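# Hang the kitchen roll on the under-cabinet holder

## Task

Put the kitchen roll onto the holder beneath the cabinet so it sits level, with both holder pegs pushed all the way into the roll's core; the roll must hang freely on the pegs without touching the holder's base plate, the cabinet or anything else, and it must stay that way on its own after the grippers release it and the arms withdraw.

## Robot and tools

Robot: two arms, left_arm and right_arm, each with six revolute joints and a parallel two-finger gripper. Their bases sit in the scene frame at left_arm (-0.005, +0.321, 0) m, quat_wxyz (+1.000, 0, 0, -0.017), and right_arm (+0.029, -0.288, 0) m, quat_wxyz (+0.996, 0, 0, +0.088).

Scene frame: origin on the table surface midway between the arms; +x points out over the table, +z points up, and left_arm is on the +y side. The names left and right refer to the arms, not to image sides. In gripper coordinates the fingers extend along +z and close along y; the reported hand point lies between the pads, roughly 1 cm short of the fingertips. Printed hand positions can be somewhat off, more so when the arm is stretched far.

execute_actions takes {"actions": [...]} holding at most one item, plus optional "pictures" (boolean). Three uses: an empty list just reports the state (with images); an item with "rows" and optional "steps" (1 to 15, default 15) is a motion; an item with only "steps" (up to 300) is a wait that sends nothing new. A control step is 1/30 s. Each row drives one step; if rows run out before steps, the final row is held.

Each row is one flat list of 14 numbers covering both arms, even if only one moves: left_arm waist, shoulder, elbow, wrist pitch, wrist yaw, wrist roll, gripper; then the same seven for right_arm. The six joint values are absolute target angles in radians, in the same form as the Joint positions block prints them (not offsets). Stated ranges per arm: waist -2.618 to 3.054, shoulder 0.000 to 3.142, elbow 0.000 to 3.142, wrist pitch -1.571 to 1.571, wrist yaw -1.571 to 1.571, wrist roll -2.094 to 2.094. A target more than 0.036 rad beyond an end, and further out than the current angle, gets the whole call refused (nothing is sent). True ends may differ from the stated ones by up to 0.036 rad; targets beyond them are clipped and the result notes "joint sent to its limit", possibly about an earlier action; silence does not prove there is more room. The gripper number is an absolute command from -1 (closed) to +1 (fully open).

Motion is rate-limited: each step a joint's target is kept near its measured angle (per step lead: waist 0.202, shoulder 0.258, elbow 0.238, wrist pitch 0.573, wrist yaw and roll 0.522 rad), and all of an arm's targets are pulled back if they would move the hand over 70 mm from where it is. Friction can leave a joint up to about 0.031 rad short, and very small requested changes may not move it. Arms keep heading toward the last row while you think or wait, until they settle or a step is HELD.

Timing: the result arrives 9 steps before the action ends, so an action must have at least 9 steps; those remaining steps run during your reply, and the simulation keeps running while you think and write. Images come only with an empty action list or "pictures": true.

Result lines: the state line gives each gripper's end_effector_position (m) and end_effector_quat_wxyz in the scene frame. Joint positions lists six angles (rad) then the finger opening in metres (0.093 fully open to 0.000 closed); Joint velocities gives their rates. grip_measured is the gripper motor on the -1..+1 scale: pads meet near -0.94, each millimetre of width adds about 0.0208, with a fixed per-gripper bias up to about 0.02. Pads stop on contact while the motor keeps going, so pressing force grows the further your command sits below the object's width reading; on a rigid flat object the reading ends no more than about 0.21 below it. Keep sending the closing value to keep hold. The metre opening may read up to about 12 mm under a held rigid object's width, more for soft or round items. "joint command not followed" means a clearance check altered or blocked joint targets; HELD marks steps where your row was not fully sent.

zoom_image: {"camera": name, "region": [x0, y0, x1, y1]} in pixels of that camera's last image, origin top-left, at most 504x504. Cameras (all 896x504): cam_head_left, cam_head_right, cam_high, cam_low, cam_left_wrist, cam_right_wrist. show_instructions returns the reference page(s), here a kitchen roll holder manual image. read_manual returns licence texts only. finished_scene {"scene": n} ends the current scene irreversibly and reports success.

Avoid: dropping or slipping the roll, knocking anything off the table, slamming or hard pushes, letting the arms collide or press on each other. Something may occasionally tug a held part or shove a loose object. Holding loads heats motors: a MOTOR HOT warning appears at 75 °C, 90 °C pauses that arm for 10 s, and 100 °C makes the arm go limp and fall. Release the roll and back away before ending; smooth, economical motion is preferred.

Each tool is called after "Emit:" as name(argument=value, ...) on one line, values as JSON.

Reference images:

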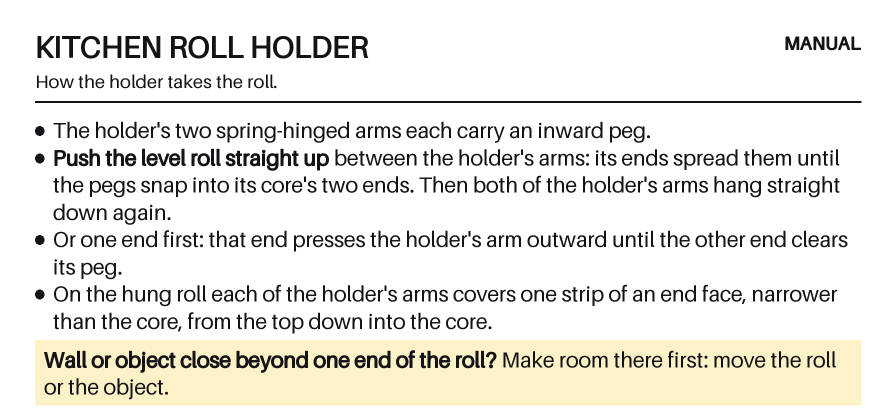

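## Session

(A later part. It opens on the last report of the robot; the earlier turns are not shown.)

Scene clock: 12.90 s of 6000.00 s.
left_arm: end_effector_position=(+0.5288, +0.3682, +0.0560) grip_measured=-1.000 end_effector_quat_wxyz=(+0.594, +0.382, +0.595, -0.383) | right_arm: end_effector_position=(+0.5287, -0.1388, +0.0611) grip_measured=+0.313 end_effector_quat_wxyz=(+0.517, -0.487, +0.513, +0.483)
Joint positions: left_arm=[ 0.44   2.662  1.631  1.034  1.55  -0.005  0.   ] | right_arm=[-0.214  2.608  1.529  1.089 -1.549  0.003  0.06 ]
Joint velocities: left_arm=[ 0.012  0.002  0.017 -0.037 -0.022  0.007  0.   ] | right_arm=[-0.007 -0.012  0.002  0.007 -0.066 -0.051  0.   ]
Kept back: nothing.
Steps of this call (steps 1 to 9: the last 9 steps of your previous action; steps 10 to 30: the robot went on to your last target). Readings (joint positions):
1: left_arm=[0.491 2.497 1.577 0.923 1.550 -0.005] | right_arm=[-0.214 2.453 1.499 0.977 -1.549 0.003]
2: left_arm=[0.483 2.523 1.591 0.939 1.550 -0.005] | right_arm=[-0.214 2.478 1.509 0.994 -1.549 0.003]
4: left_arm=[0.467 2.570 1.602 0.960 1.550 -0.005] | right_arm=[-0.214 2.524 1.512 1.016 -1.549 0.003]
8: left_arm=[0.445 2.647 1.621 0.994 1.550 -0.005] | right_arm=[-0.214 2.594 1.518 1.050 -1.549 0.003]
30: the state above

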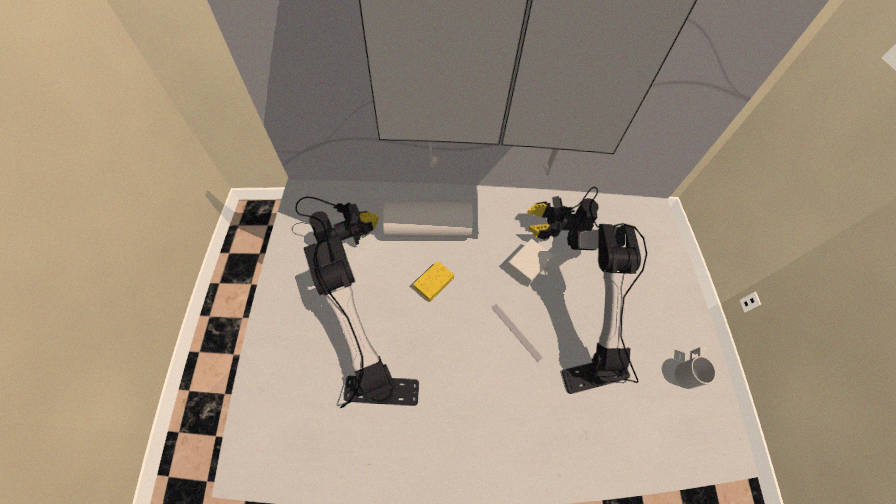

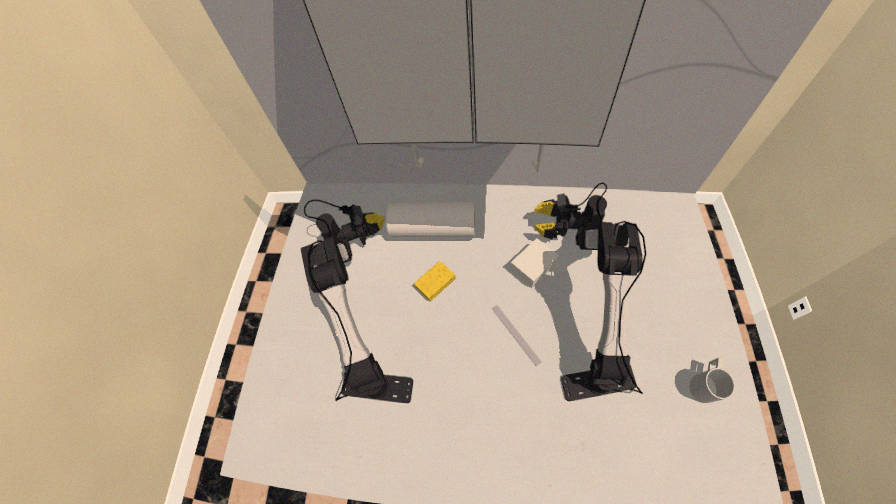

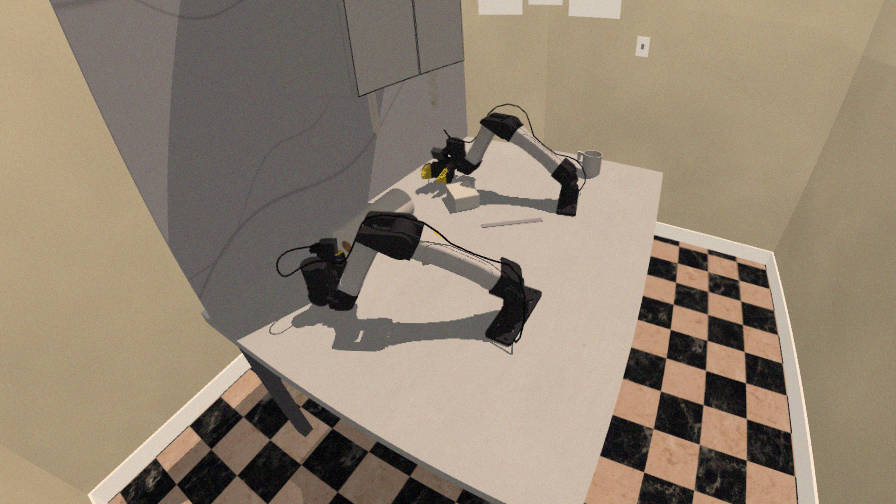

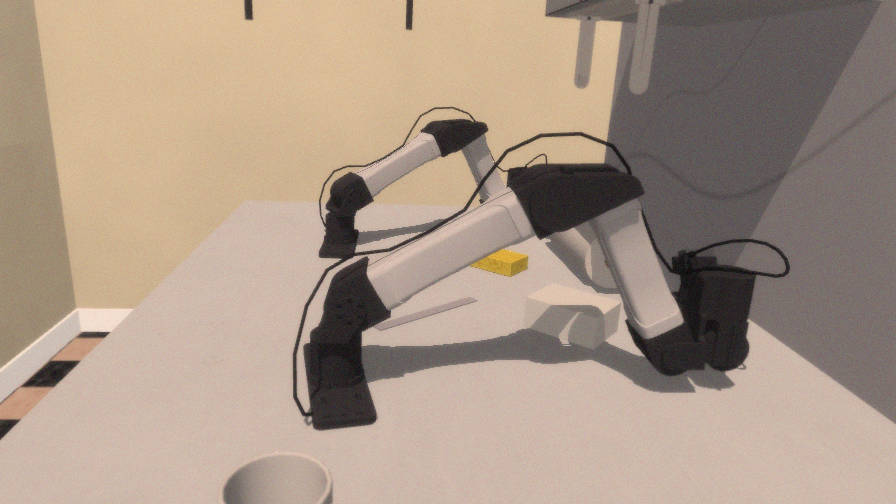

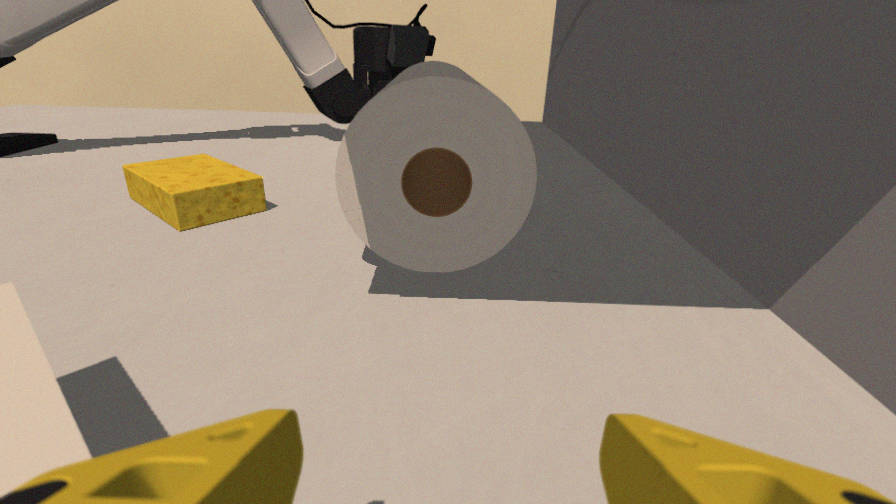

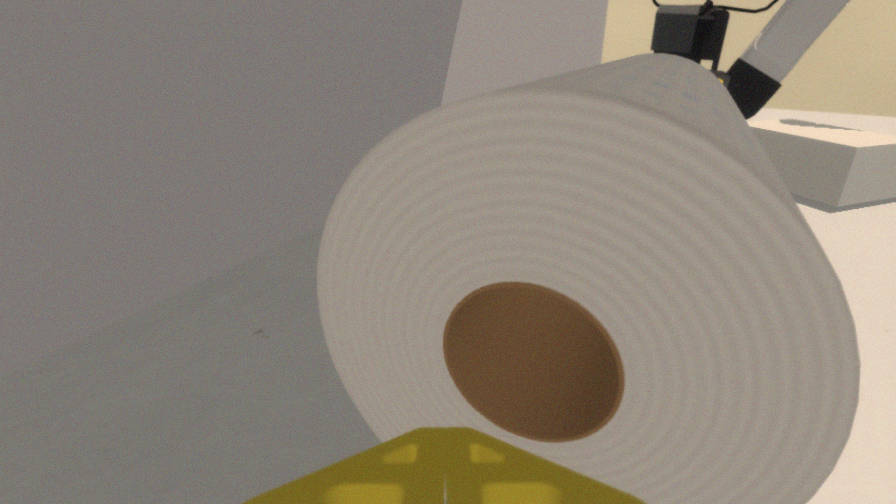

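Emit:
execute_actions(actions=[{"rows":[[0.44,2.64,1.653,1.05,1.6,0,-1, -0.21,2.61,1.55,1.095,-1.55,0,0.31],[0.44,2.64,1.653,1.05,1.6,0,-1, -0.21,2.61,1.55,1.095,-1.55,0,0.31],[0.43,2.64,1.653,1.05,1.6,0,-1, -0.21,2.61,1.55,1.095,-1.55,0,0.31],[0.42,2.64,1.653,1.05,1.6,0,-1, -0.21,2.61,1.55,1.095,-1.55,0,0.31],[0.41,2.64,1.653,1.05,1.6,0,-1, -0.21,2.61,1.55,1.095,-1.55,0,0.31],[0.40,2.64,1.653,1.05,1.6,0,-1, -0.21,2.61,1.55,1.095,-1.55,0,0.31],[0.39,2.64,1.653,1.05,1.6,0,-1, -0.21,2.61,1.55,1.095,-1.55,0,0.31],[0.38,2.64,1.653,1.05,1.6,0,-1, -0.21,2.61,1.55,1.095,-1.55,0,0.31],[0.37,2.64,1.653,1.05,1.6,0,-1, -0.21,2.61,1.55,1.095,-1.55,0,0.31],[0.36,2.64,1.653,1.05,1.6,0,-1, -0.21,2.61,1.55,1.095,-1.55,0,0.31],[0.35,2.64,1.653,1.05,1.6,0,-1, -0.21,2.61,1.55,1.095,-1.55,0,0.31],[0.34,2.64,1.653,1.05,1.6,0,-1, -0.21,2.61,1.55,1.095,-1.55,0,0.31],[0.33,2.64,1.653,1.05,1.6,0,-1, -0.21,2.61,1.55,1.095,-1.55,0,0.31],[0.32,2.64,1.653,1.05,1.6,0,-1, -0.21,2.61,1.55,1.095,-1.55,0,0.31],[0.31,2.64,1.653,1.05,1.6,0,-1, -0.21,2.61,1.55,1.095,-1.55,0,0.31]],"steps":15}])

Emit:
execute_actions(actions=[{"rows":[[0.30,2.64,1.653,1.05,1.6,0,-1, -0.21,2.61,1.55,1.095,-1.55,0,0.31],[0.29,2.64,1.653,1.05,1.6,0,-1, -0.21,2.61,1.55,1.095,-1.55,0,0.31],[0.28,2.64,1.653,1.05,1.6,0,-1, -0.21,2.61,1.55,1.095,-1.55,0,0.31],[0.27,2.64,1.653,1.05,1.6,0,-1, -0.21,2.61,1.55,1.095,-1.55,0,0.31],[0.26,2.64,1.653,1.05,1.59,0,-1, -0.21,2.61,1.55,1.095,-1.55,0,0.31],[0.25,2.64,1.653,1.05,1.58,0,-1, -0.21,2.61,1.55,1.095,-1.55,0,0.31],[0.24,2.64,1.653,1.05,1.57,0,-1, -0.21,2.61,1.55,1.095,-1.55,0,0.31],[0.23,2.64,1.653,1.05,1.56,0,-1, -0.21,2.61,1.55,1.095,-1.55,0,0.31],[0.22,2.64,1.653,1.05,1.56,0,-1, -0.21,2.61,1.55,1.095,-1.55,0,0.31],[0.21,2.64,1.653,1.05,1.55,0,-1, -0.21,2.61,1.55,1.095,-1.55,0,0.31],[0.20,2.64,1.653,1.05,1.55,0,-1, -0.21,2.61,1.55,1.095,-1.55,0,0.31]],"steps":15}])

Emit:
execute_actions(actions=[{"steps":20}], pictures=true)

Scene clock: 15.73 s of 6000.00 s.
left_arm: end_effector_position=(+0.5262, +0.3624, +0.0560) grip_measured=-1.000 end_effector_quat_wxyz=(+0.589, +0.390, +0.590, -0.391) | right_arm: end_effector_position=(+0.5287, -0.1388, +0.0611) grip_measured=+0.313 end_effector_quat_wxyz=(+0.517, -0.487, +0.513, +0.483)
Joint positions: left_arm=[ 0.432  2.662  1.631  1.034  1.57  -0.005  0.   ] | right_arm=[-0.214  2.608  1.529  1.089 -1.549  0.003  0.06 ]
Joint velocities: left_arm=[-0.149 -0.017 -0.007  0.037  0.081 -0.022  0.   ] | right_arm=[ 0.007  0.007 -0.012 -0.022 -0.081  0.007 -0.   ]
joint sent to its limit (left arm) — the command would take joint 5 (wrist yaw) past its upper limit, so that joint was sent only as far as its limit.
Steps of this call (steps 1 to 15: the robot went on to your last target; steps 16 to 79: nothing new was sent; steps 80 to 85: the first 6 steps of this action). Readings (joint positions):
80: left_arm=[0.440 2.662 1.631 1.034 1.554 -0.005] | right_arm=[-0.214 2.608 1.529 1.089 -1.549 0.003]
81: left_arm=[0.440 2.662 1.631 1.034 1.559 -0.005] | right_arm=[-0.214 2.608 1.529 1.089 -1.549 0.003]
83: left_arm=[0.439 2.662 1.631 1.034 1.565 -0.005] | right_arm=[-0.214 2.608 1.529 1.089 -1.549 0.003]
85: the state above

Scene clock: 16.23 s of 6000.00 s.
left_arm: end_effector_position=(+0.5250, +0.2792, +0.0561) grip_measured=-1.000 end_effector_quat_wxyz=(+0.555, +0.437, +0.556, -0.438) | right_arm: end_effector_position=(+0.5287, -0.1388, +0.0611) grip_measured=+0.313 end_effector_quat_wxyz=(+0.517, -0.487, +0.513, +0.483)
Joint positions: left_arm=[ 0.276  2.662  1.631  1.035  1.576 -0.005  0.   ] | right_arm=[-0.214  2.608  1.529  1.089 -1.549  0.003  0.06 ]
Joint velocities: left_arm=[-0.252  0.002 -0.007  0.022 -0.037 -0.007  0.   ] | right_arm=[-0.022  0.002 -0.007 -0.007 -0.007 -0.022 -0.001]
joint sent to its limit (left arm) — the command would take joint 5 (wrist yaw) past its upper limit, so that joint was sent only as far as its limit.
Steps of this call (steps 1 to 9: the last 9 steps of your previous action; steps 10 to 15: the first 6 steps of this action). Readings (joint positions):
10: left_arm=[0.324 2.662 1.631 1.035 1.576 -0.005] | right_arm=[-0.214 2.608 1.529 1.089 -1.549 0.003]
11: left_arm=[0.314 2.662 1.631 1.035 1.576 -0.005] | right_arm=[-0.214 2.608 1.529 1.089 -1.549 0.003]
13: left_arm=[0.295 2.662 1.631 1.035 1.576 -0.005] | right_arm=[-0.214 2.608 1.529 1.089 -1.549 0.003]
15: the state above

Scene clock: 16.90 s of 6000.00 s.
left_arm: end_effector_position=(+0.5232, +0.2385, +0.0561) grip_measured=-1.000 end_effector_quat_wxyz=(+0.542, +0.453, +0.543, -0.454) | right_arm: end_effector_position=(+0.5287, -0.1388, +0.0612) grip_measured=+0.313 end_effector_quat_wxyz=(+0.517, -0.487, +0.513, +0.483)
Joint positions: left_arm=[ 0.198  2.662  1.631  1.035  1.558 -0.005  0.   ] | right_arm=[-0.214  2.608  1.529  1.089 -1.549  0.003  0.06 ]
Joint velocities: left_arm=[-0.002 -0.012 -0.012 -0.022  0.022 -0.022  0.   ] | right_arm=[-0.007  0.002 -0.012 -0.051 -0.051 -0.051  0.   ]
Kept back: nothing.
Steps of this call (steps 1 to 9: the last 9 steps of your previous action; steps 10 to 20: the robot went on to your last target). Readings (joint positions):
1: left_arm=[0.267 2.662 1.631 1.035 1.576 -0.005] | right_arm=[-0.214 2.608 1.529 1.089 -1.549 0.003]
2: left_arm=[0.258 2.662 1.631 1.035 1.575 -0.005] | right_arm=[-0.214 2.608 1.529 1.089 -1.549 0.003]
4: left_arm=[0.238 2.662 1.631 1.035 1.570 -0.005] | right_arm=[-0.214 2.608 1.529 1.089 -1.549 0.003]
8: left_arm=[0.204 2.662 1.631 1.035 1.562 -0.005] | right_arm=[-0.214 2.608 1.529 1.089 -1.549 0.003]
20: the state above

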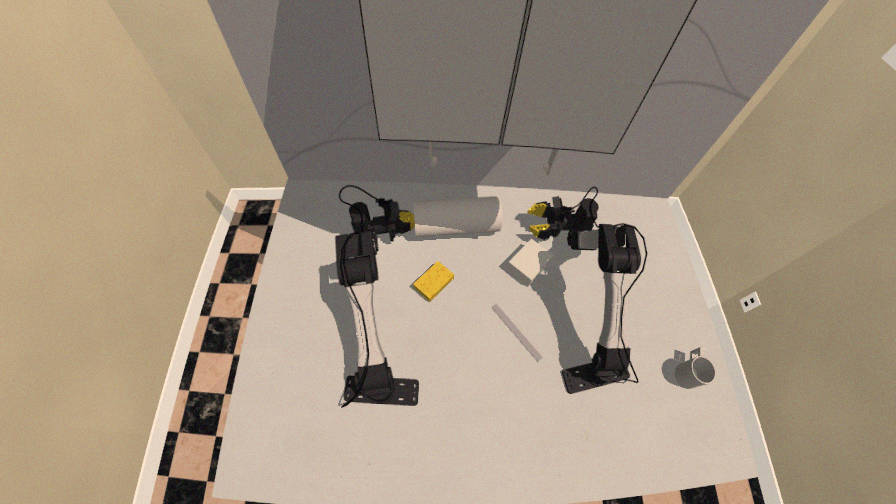

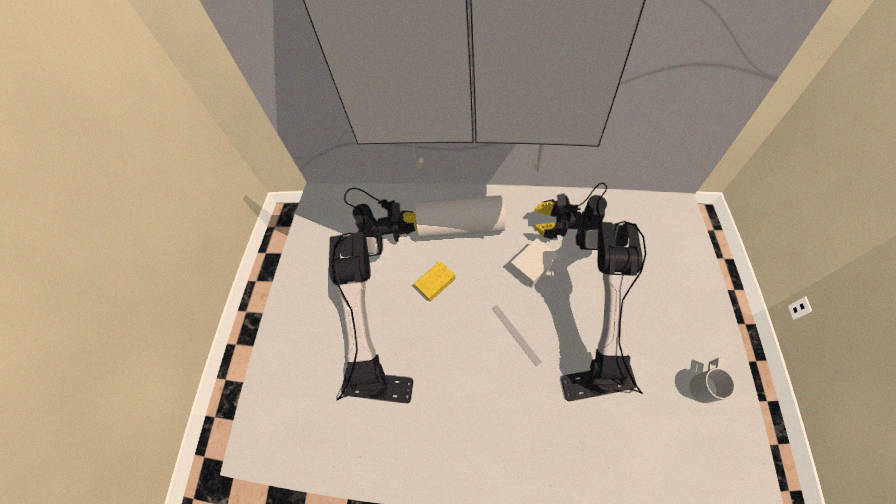

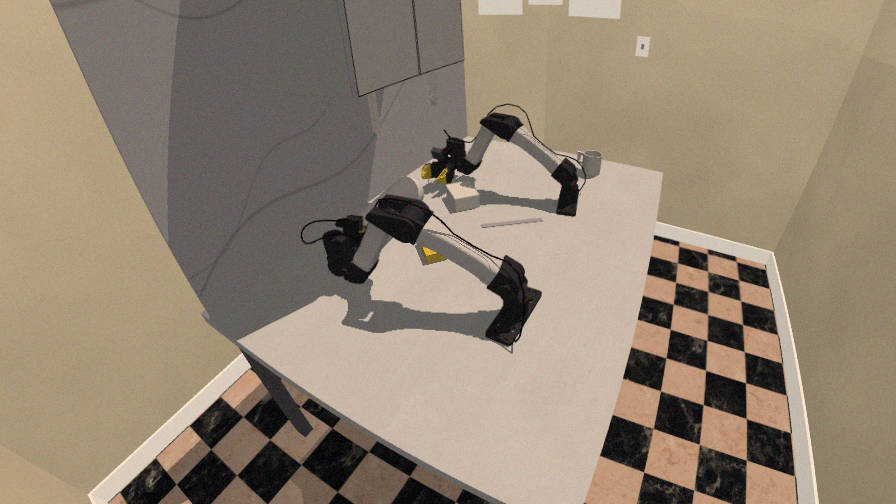

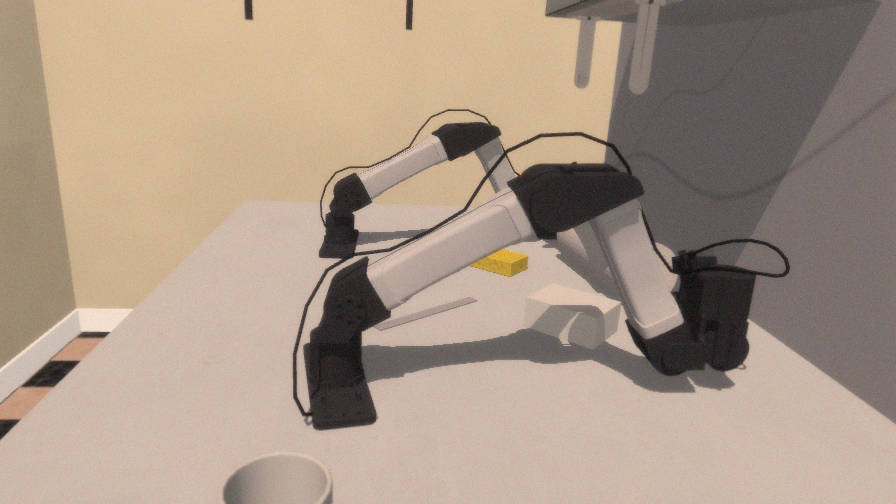

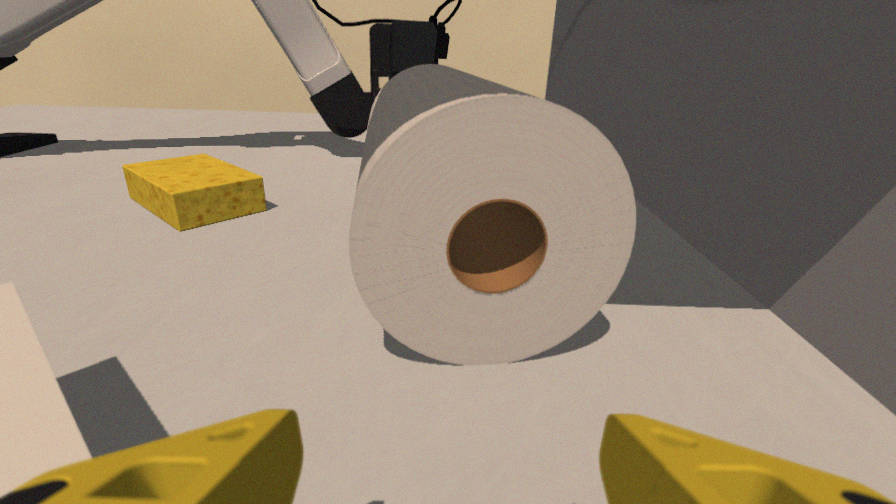

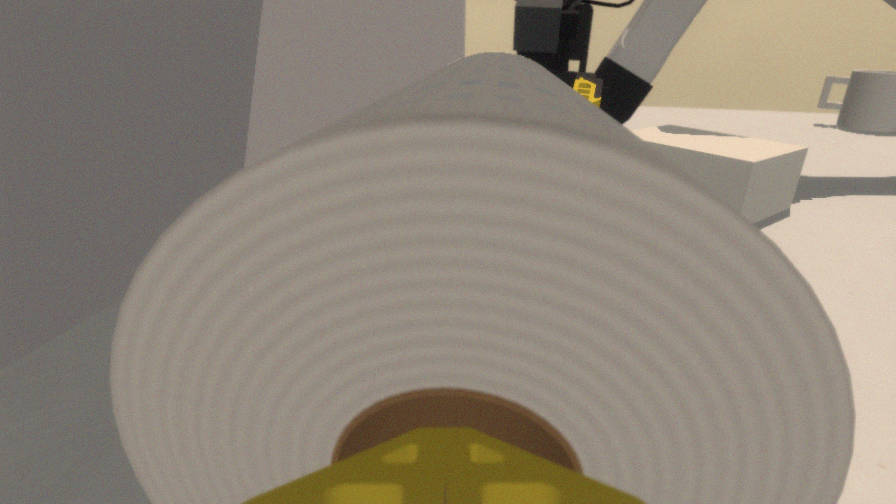

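Emit:
execute_actions(actions=[{"rows":[[0.22,2.64,1.653,1.05,1.57,0,-1, -0.21,2.65,1.65,1.04,-1.54,0,0.31],[0.22,2.64,1.653,1.05,1.57,0,-1, -0.21,2.65,1.65,1.04,-1.54,0,0.31],[0.24,2.64,1.653,1.05,1.57,0,-1, -0.2,2.69,1.75,0.98,-1.54,0,0.31],[0.24,2.64,1.653,1.05,1.57,0,-1, -0.2,2.69,1.75,0.98,-1.54,0,0.31],[0.26,2.64,1.653,1.05,1.57,0,-1, -0.18,2.735,1.85,0.93,-1.54,0,0.31],[0.26,2.64,1.653,1.05,1.57,0,-1, -0.18,2.735,1.85,0.93,-1.54,0,0.31],[0.27,2.64,1.653,1.05,1.57,0,-1, -0.15,2.78,1.95,0.87,-1.54,0,0.31],[0.27,2.64,1.653,1.05,1.57,0,-1, -0.15,2.78,1.95,0.87,-1.54,0,0.31],[0.27,2.64,1.653,1.05,1.57,0,-1, -0.12,2.825,2.035,0.82,-1.54,0,0.31],[0.27,2.64,1.653,1.05,1.57,0,-1, -0.12,2.825,2.035,0.82,-1.54,0,0.31],[0.27,2.64,1.653,1.05,1.57,0,-1, -0.09,2.825,2.035,0.82,-1.54,0,0.31],[0.27,2.64,1.653,1.05,1.57,0,-1, -0.09,2.825,2.035,0.82,-1.54,0,0.31],[0.27,2.64,1.653,1.05,1.57,0,0.31, -0.07,2.825,2.035,0.82,-1.54,0,0.31]],"steps":15}])

Emit:
execute_actions(actions=[{"steps":30}], pictures=true)

Scene clock: 18.20 s of 6000.00 s.
left_arm: end_effector_position=(+0.5248, +0.2549, +0.0561) grip_measured=-1.000 end_effector_quat_wxyz=(+0.548, +0.446, +0.549, -0.447) | right_arm: end_effector_position=(+0.5664, -0.1370, +0.0770) grip_measured=+0.313 end_effector_quat_wxyz=(+0.535, -0.507, +0.492, +0.463)
Joint positions: left_arm=[ 0.229  2.662  1.631  1.035  1.562 -0.005  0.   ] | right_arm=[-0.208  2.693  1.775  1.009 -1.546  0.003  0.06 ]
Joint velocities: left_arm=[ 0.295 -0.012 -0.027  0.022  0.081  0.081  0.   ] | right_arm=[ 0.134  0.398  1.267 -0.491  0.125 -0.022 -0.   ]
Steps of this call (steps 1 to 15: the robot went on to your last target; steps 16 to 33: nothing new was sent; steps 34 to 39: the first 6 steps of this action). Readings (joint positions):
34: left_arm=[0.199 2.662 1.631 1.035 1.559 -0.005] | right_arm=[-0.214 2.614 1.546 1.084 -1.552 0.003]
35: left_arm=[0.201 2.662 1.631 1.035 1.560 -0.005] | right_arm=[-0.214 2.626 1.579 1.075 -1.551 0.003]
37: left_arm=[0.211 2.662 1.631 1.035 1.561 -0.005] | right_arm=[-0.213 2.657 1.671 1.045 -1.549 0.003]
39: the state above

Scene clock: 19.20 s of 6000.00 s.
left_arm: end_effector_position=(+0.5272, +0.2794, +0.0561) grip_measured=+0.307 end_effector_quat_wxyz=(+0.558, +0.434, +0.559, -0.434) | right_arm: end_effector_position=(+0.5707, -0.0589, +0.0705) grip_measured=+0.313 end_effector_quat_wxyz=(+0.490, -0.527, +0.471, +0.511)
Joint positions: left_arm=[ 0.276  2.662  1.631  1.035  1.563 -0.005  0.06 ] | right_arm=[-0.066  2.808  2.015  0.832 -1.538  0.003  0.06 ]
Joint velocities: left_arm=[-0.002  0.012 -0.012 -0.051 -0.037 -0.022  0.   ] | right_arm=[ 0.012 -0.032 -0.002 -0.007  0.066 -0.066 -0.   ]
Kept back: nothing.
Steps of this call (steps 1 to 9: the last 9 steps of your previous action; steps 10 to 30: the robot went on to your last target). Readings (joint positions):
1: left_arm=[0.241 2.662 1.631 1.035 1.563 -0.005] | right_arm=[-0.201 2.712 1.827 0.988 -1.546 0.003]
2: left_arm=[0.251 2.662 1.631 1.035 1.563 -0.005] | right_arm=[-0.193 2.731 1.879 0.966 -1.543 0.003]
4: left_arm=[0.269 2.662 1.631 1.035 1.563 -0.005] | right_arm=[-0.167 2.771 1.973 0.922 -1.540 0.003]
8: left_arm=[0.276 2.662 1.631 1.035 1.563 -0.005] | right_arm=[-0.096 2.796 2.015 0.869 -1.538 0.003]
30: the state above

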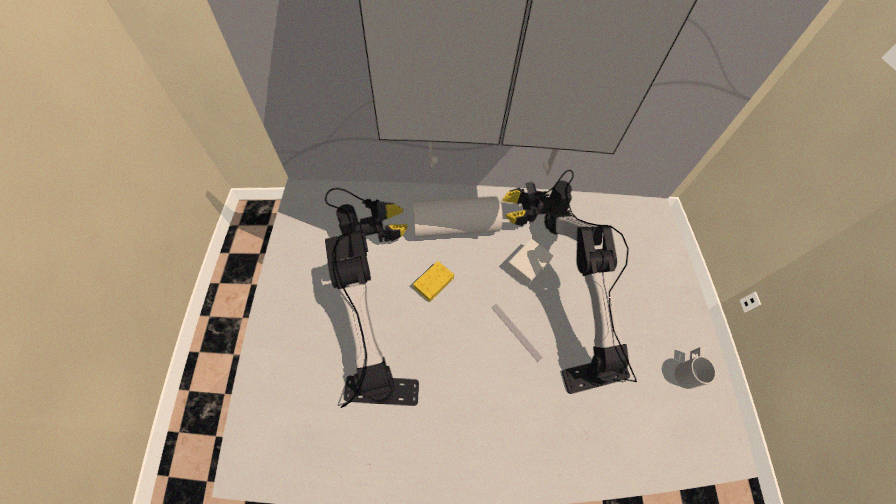

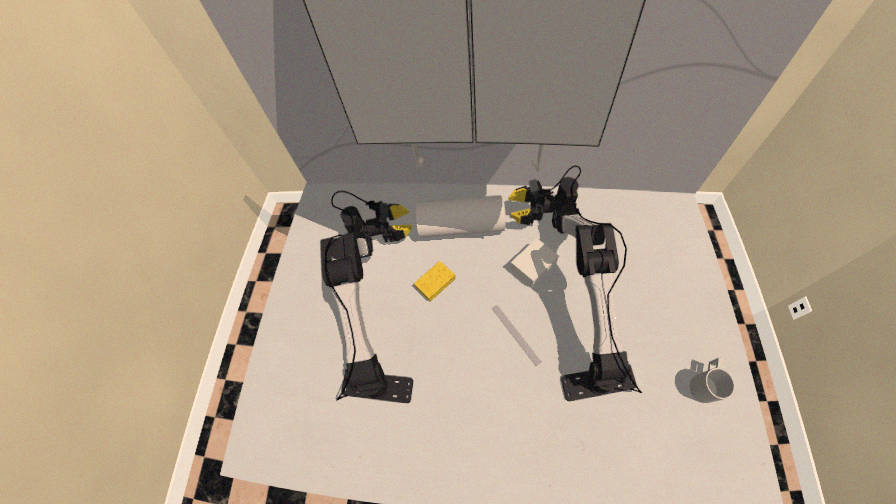

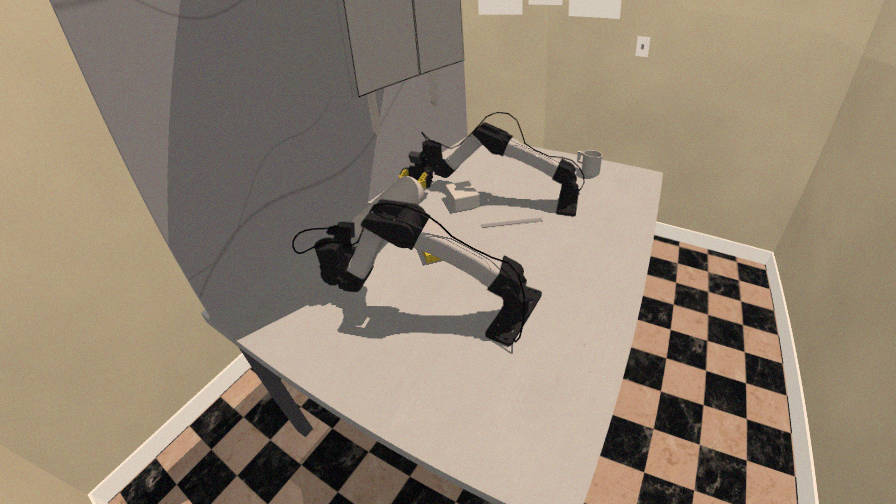

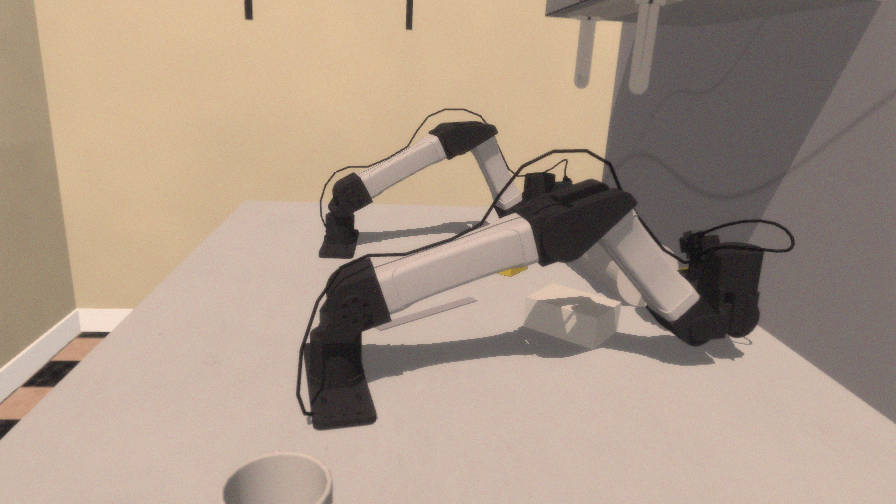

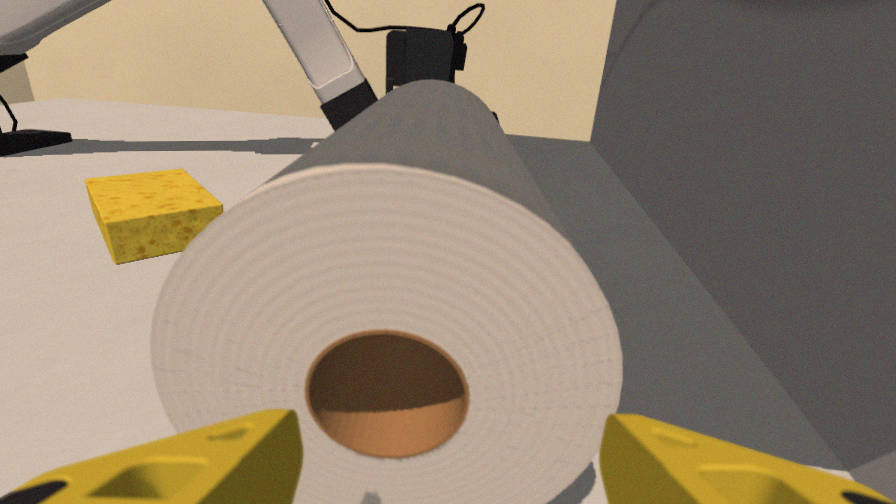

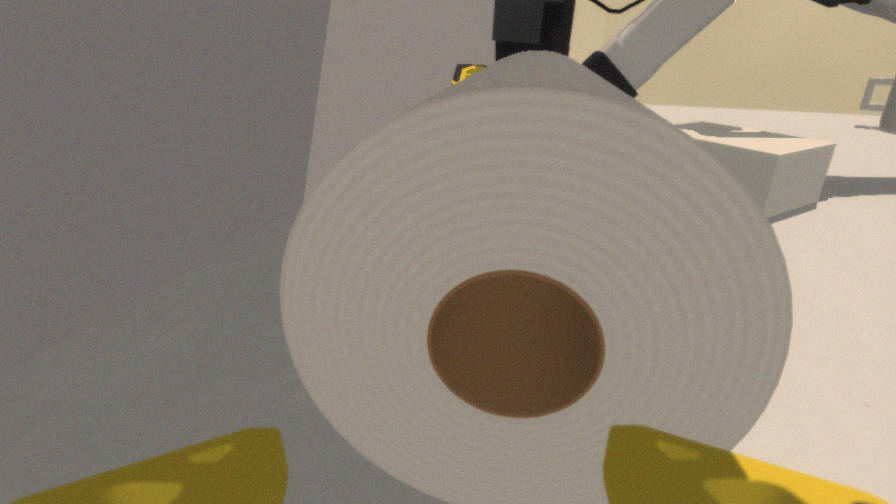

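Emit:
execute_actions(actions=[{"rows":[[0.26,2.615,1.585,1.065,1.575,0,0.31, -0.06,2.75,1.86,0.915,-1.51,0,0.31]],"steps":15}])

Emit:
execute_actions(actions=[{"rows":[[0.25,2.615,1.585,1.065,1.575,0,0.31, -0.05,2.75,1.86,0.915,-1.5,0,0.31],[0.25,2.615,1.585,1.065,1.575,0,0.31, -0.05,2.75,1.86,0.915,-1.5,0,0.31],[0.24,2.615,1.585,1.065,1.575,0,0.31, -0.04,2.75,1.86,0.915,-1.49,0,0.31],[0.24,2.615,1.585,1.065,1.575,0,0.31, -0.04,2.75,1.86,0.915,-1.49,0,0.31],[0.23,2.615,1.585,1.065,1.575,0,0.31, -0.035,2.75,1.86,0.915,-1.48,0,0.31]],"steps":15}])

Emit:
execute_actions(actions=[{"steps":25}], pictures=true)

Scene clock: 20.10 s of 6000.00 s.
left_arm: end_effector_position=(+0.5225, +0.2739, +0.0617) grip_measured=+0.307 end_effector_quat_wxyz=(+0.557, +0.439, +0.554, -0.436) | right_arm: end_effector_position=(+0.5572, -0.0605, +0.0615) grip_measured=+0.313 end_effector_quat_wxyz=(+0.486, -0.517, +0.482, +0.514)
Joint positions: left_arm=[ 0.267  2.638  1.603  1.045  1.568 -0.005  0.06 ] | right_arm=[-0.066  2.764  1.886  0.888 -1.523  0.003  0.06 ]
Joint velocities: left_arm=[-0.061 -0.076  0.002 -0.007 -0.022  0.022 -0.   ] | right_arm=[-0.002 -0.002 -0.125  0.11   0.022  0.022  0.   ]
Steps of this call (steps 1 to 15: the robot went on to your last target; steps 16 to 21: nothing new was sent; steps 22 to 27: the first 6 steps of this action). Readings (joint positions):
22: left_arm=[0.275 2.658 1.625 1.036 1.563 -0.005] | right_arm=[-0.066 2.797 1.988 0.844 -1.529 0.003]
23: left_arm=[0.274 2.652 1.614 1.038 1.564 -0.005] | right_arm=[-0.066 2.779 1.943 0.858 -1.527 0.003]
25: left_arm=[0.271 2.643 1.604 1.042 1.567 -0.005] | right_arm=[-0.066 2.764 1.900 0.878 -1.526 0.003]
27: the state above

Scene clock: 20.60 s of 6000.00 s.
left_arm: end_effector_position=(+0.5217, +0.2644, +0.0637) grip_measured=+0.307 end_effector_quat_wxyz=(+0.555, +0.446, +0.549, -0.439) | right_arm: end_effector_position=(+0.5574, -0.0533, +0.0620) grip_measured=+0.313 end_effector_quat_wxyz=(+0.493, -0.518, +0.480, +0.508)
Joint positions: left_arm=[ 0.249  2.634  1.603  1.05   1.568 -0.005  0.06 ] | right_arm=[-0.052  2.764  1.882  0.908 -1.5    0.003  0.06 ]
Joint velocities: left_arm=[-0.164  0.007 -0.002  0.007 -0.095  0.022 -0.   ] | right_arm=[ 0.115 -0.007  0.002  0.066  0.139  0.037  0.   ]
Steps of this call (steps 1 to 9: the last 9 steps of your previous action; steps 10 to 15: the first 6 steps of this action). Readings (joint positions):
10: left_arm=[0.264 2.634 1.603 1.050 1.568 -0.005] | right_arm=[-0.065 2.764 1.882 0.907 -1.516 0.003]
11: left_arm=[0.264 2.634 1.603 1.050 1.568 -0.005] | right_arm=[-0.064 2.764 1.882 0.907 -1.514 0.003]
13: left_arm=[0.258 2.634 1.603 1.050 1.568 -0.005] | right_arm=[-0.060 2.764 1.882 0.908 -1.507 0.003]
15: the state above

Scene clock: 21.43 s of 6000.00 s.
left_arm: end_effector_position=(+0.5204, +0.2548, +0.0637) grip_measured=+0.307 end_effector_quat_wxyz=(+0.550, +0.451, +0.544, -0.444) | right_arm: end_effector_position=(+0.5563, -0.0457, +0.0622) grip_measured=+0.313 end_effector_quat_wxyz=(+0.493, -0.519, +0.480, +0.508)
Joint positions: left_arm=[ 0.231  2.634  1.603  1.05   1.569 -0.005  0.06 ] | right_arm=[-0.038  2.764  1.882  0.909 -1.486  0.003  0.06 ]
Joint velocities: left_arm=[ 0.007  0.007 -0.007  0.007  0.007 -0.037  0.   ] | right_arm=[-0.007 -0.007 -0.002 -0.007 -0.007  0.037  0.001]
Kept back: nothing.
Steps of this call (steps 1 to 9: the last 9 steps of your previous action; steps 10 to 25: the robot went on to your last target). Readings (joint positions):
1: left_arm=[0.244 2.634 1.603 1.050 1.568 -0.005] | right_arm=[-0.048 2.764 1.882 0.909 -1.497 0.003]
2: left_arm=[0.239 2.634 1.603 1.050 1.568 -0.005] | right_arm=[-0.045 2.764 1.882 0.909 -1.495 0.003]
4: left_arm=[0.233 2.634 1.603 1.050 1.568 -0.005] | right_arm=[-0.040 2.764 1.882 0.909 -1.492 0.003]
8: left_arm=[0.231 2.634 1.603 1.050 1.569 -0.005] | right_arm=[-0.038 2.764 1.882 0.909 -1.489 0.003]
25: the state above

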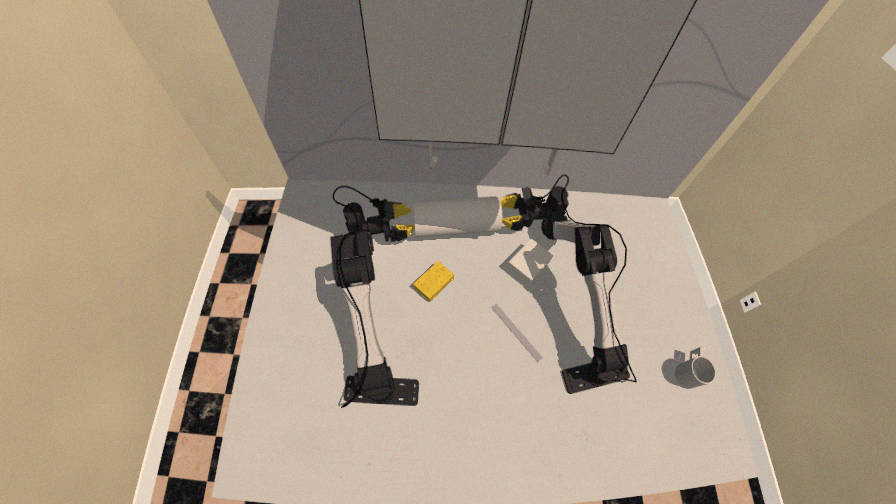

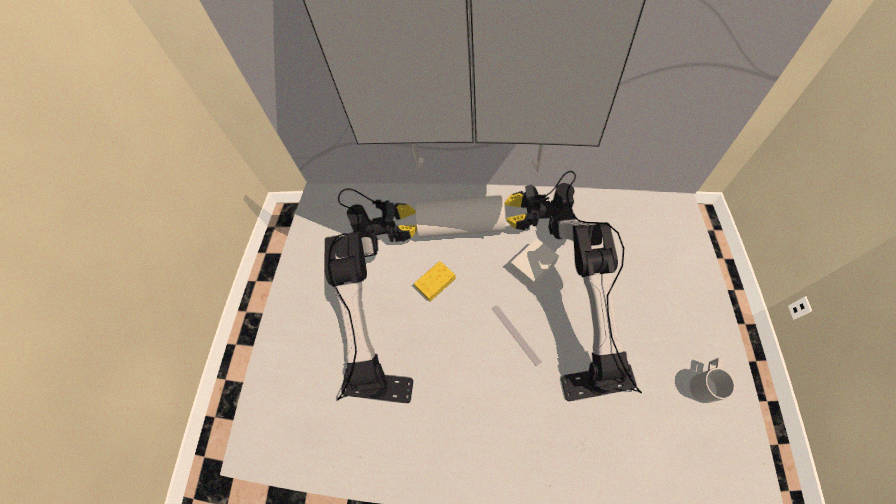

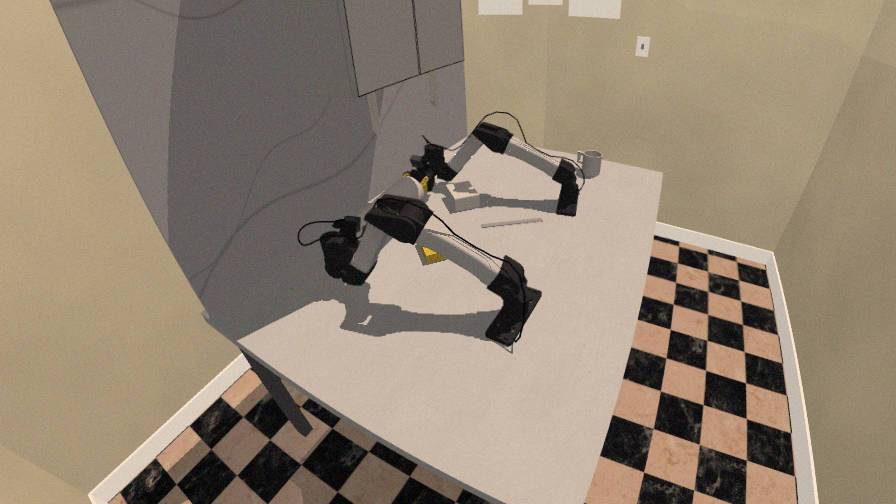

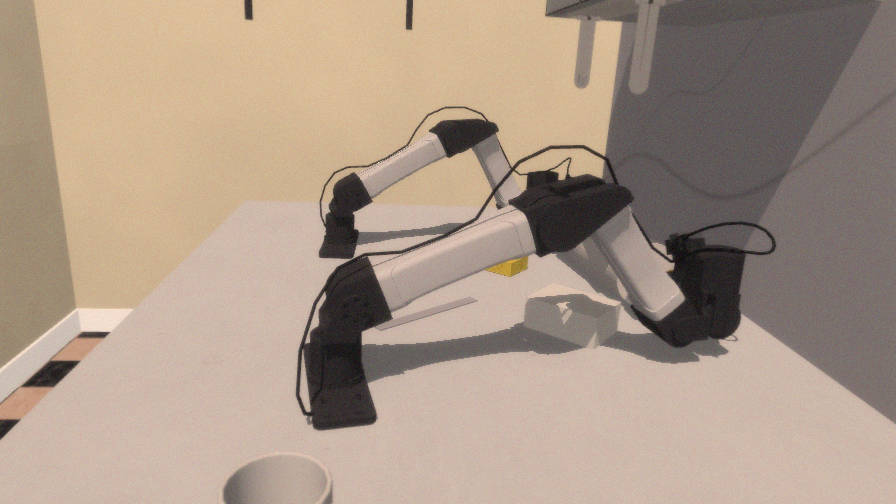

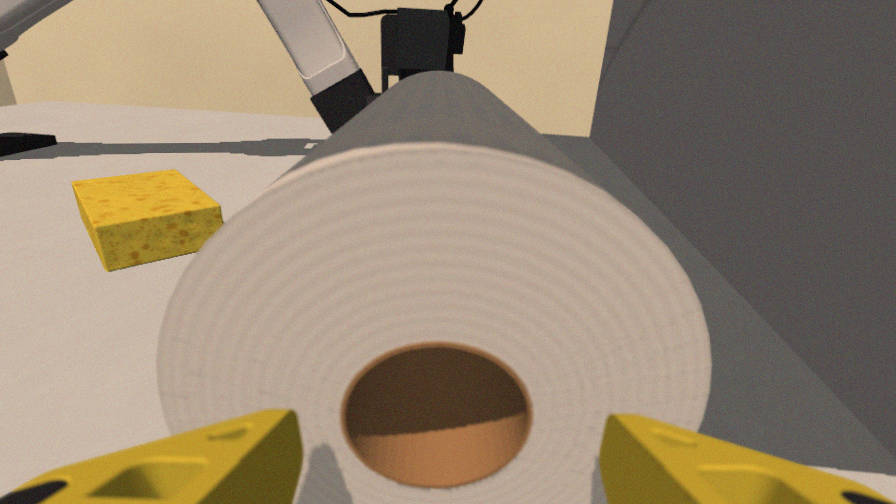

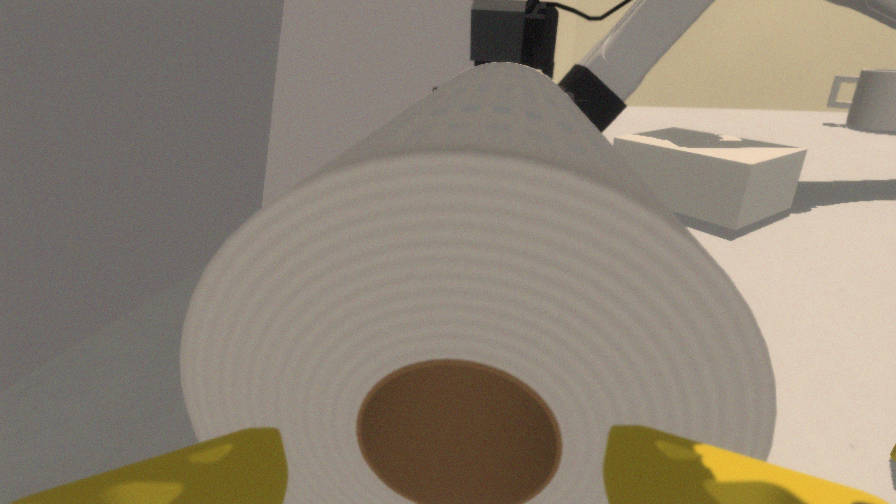

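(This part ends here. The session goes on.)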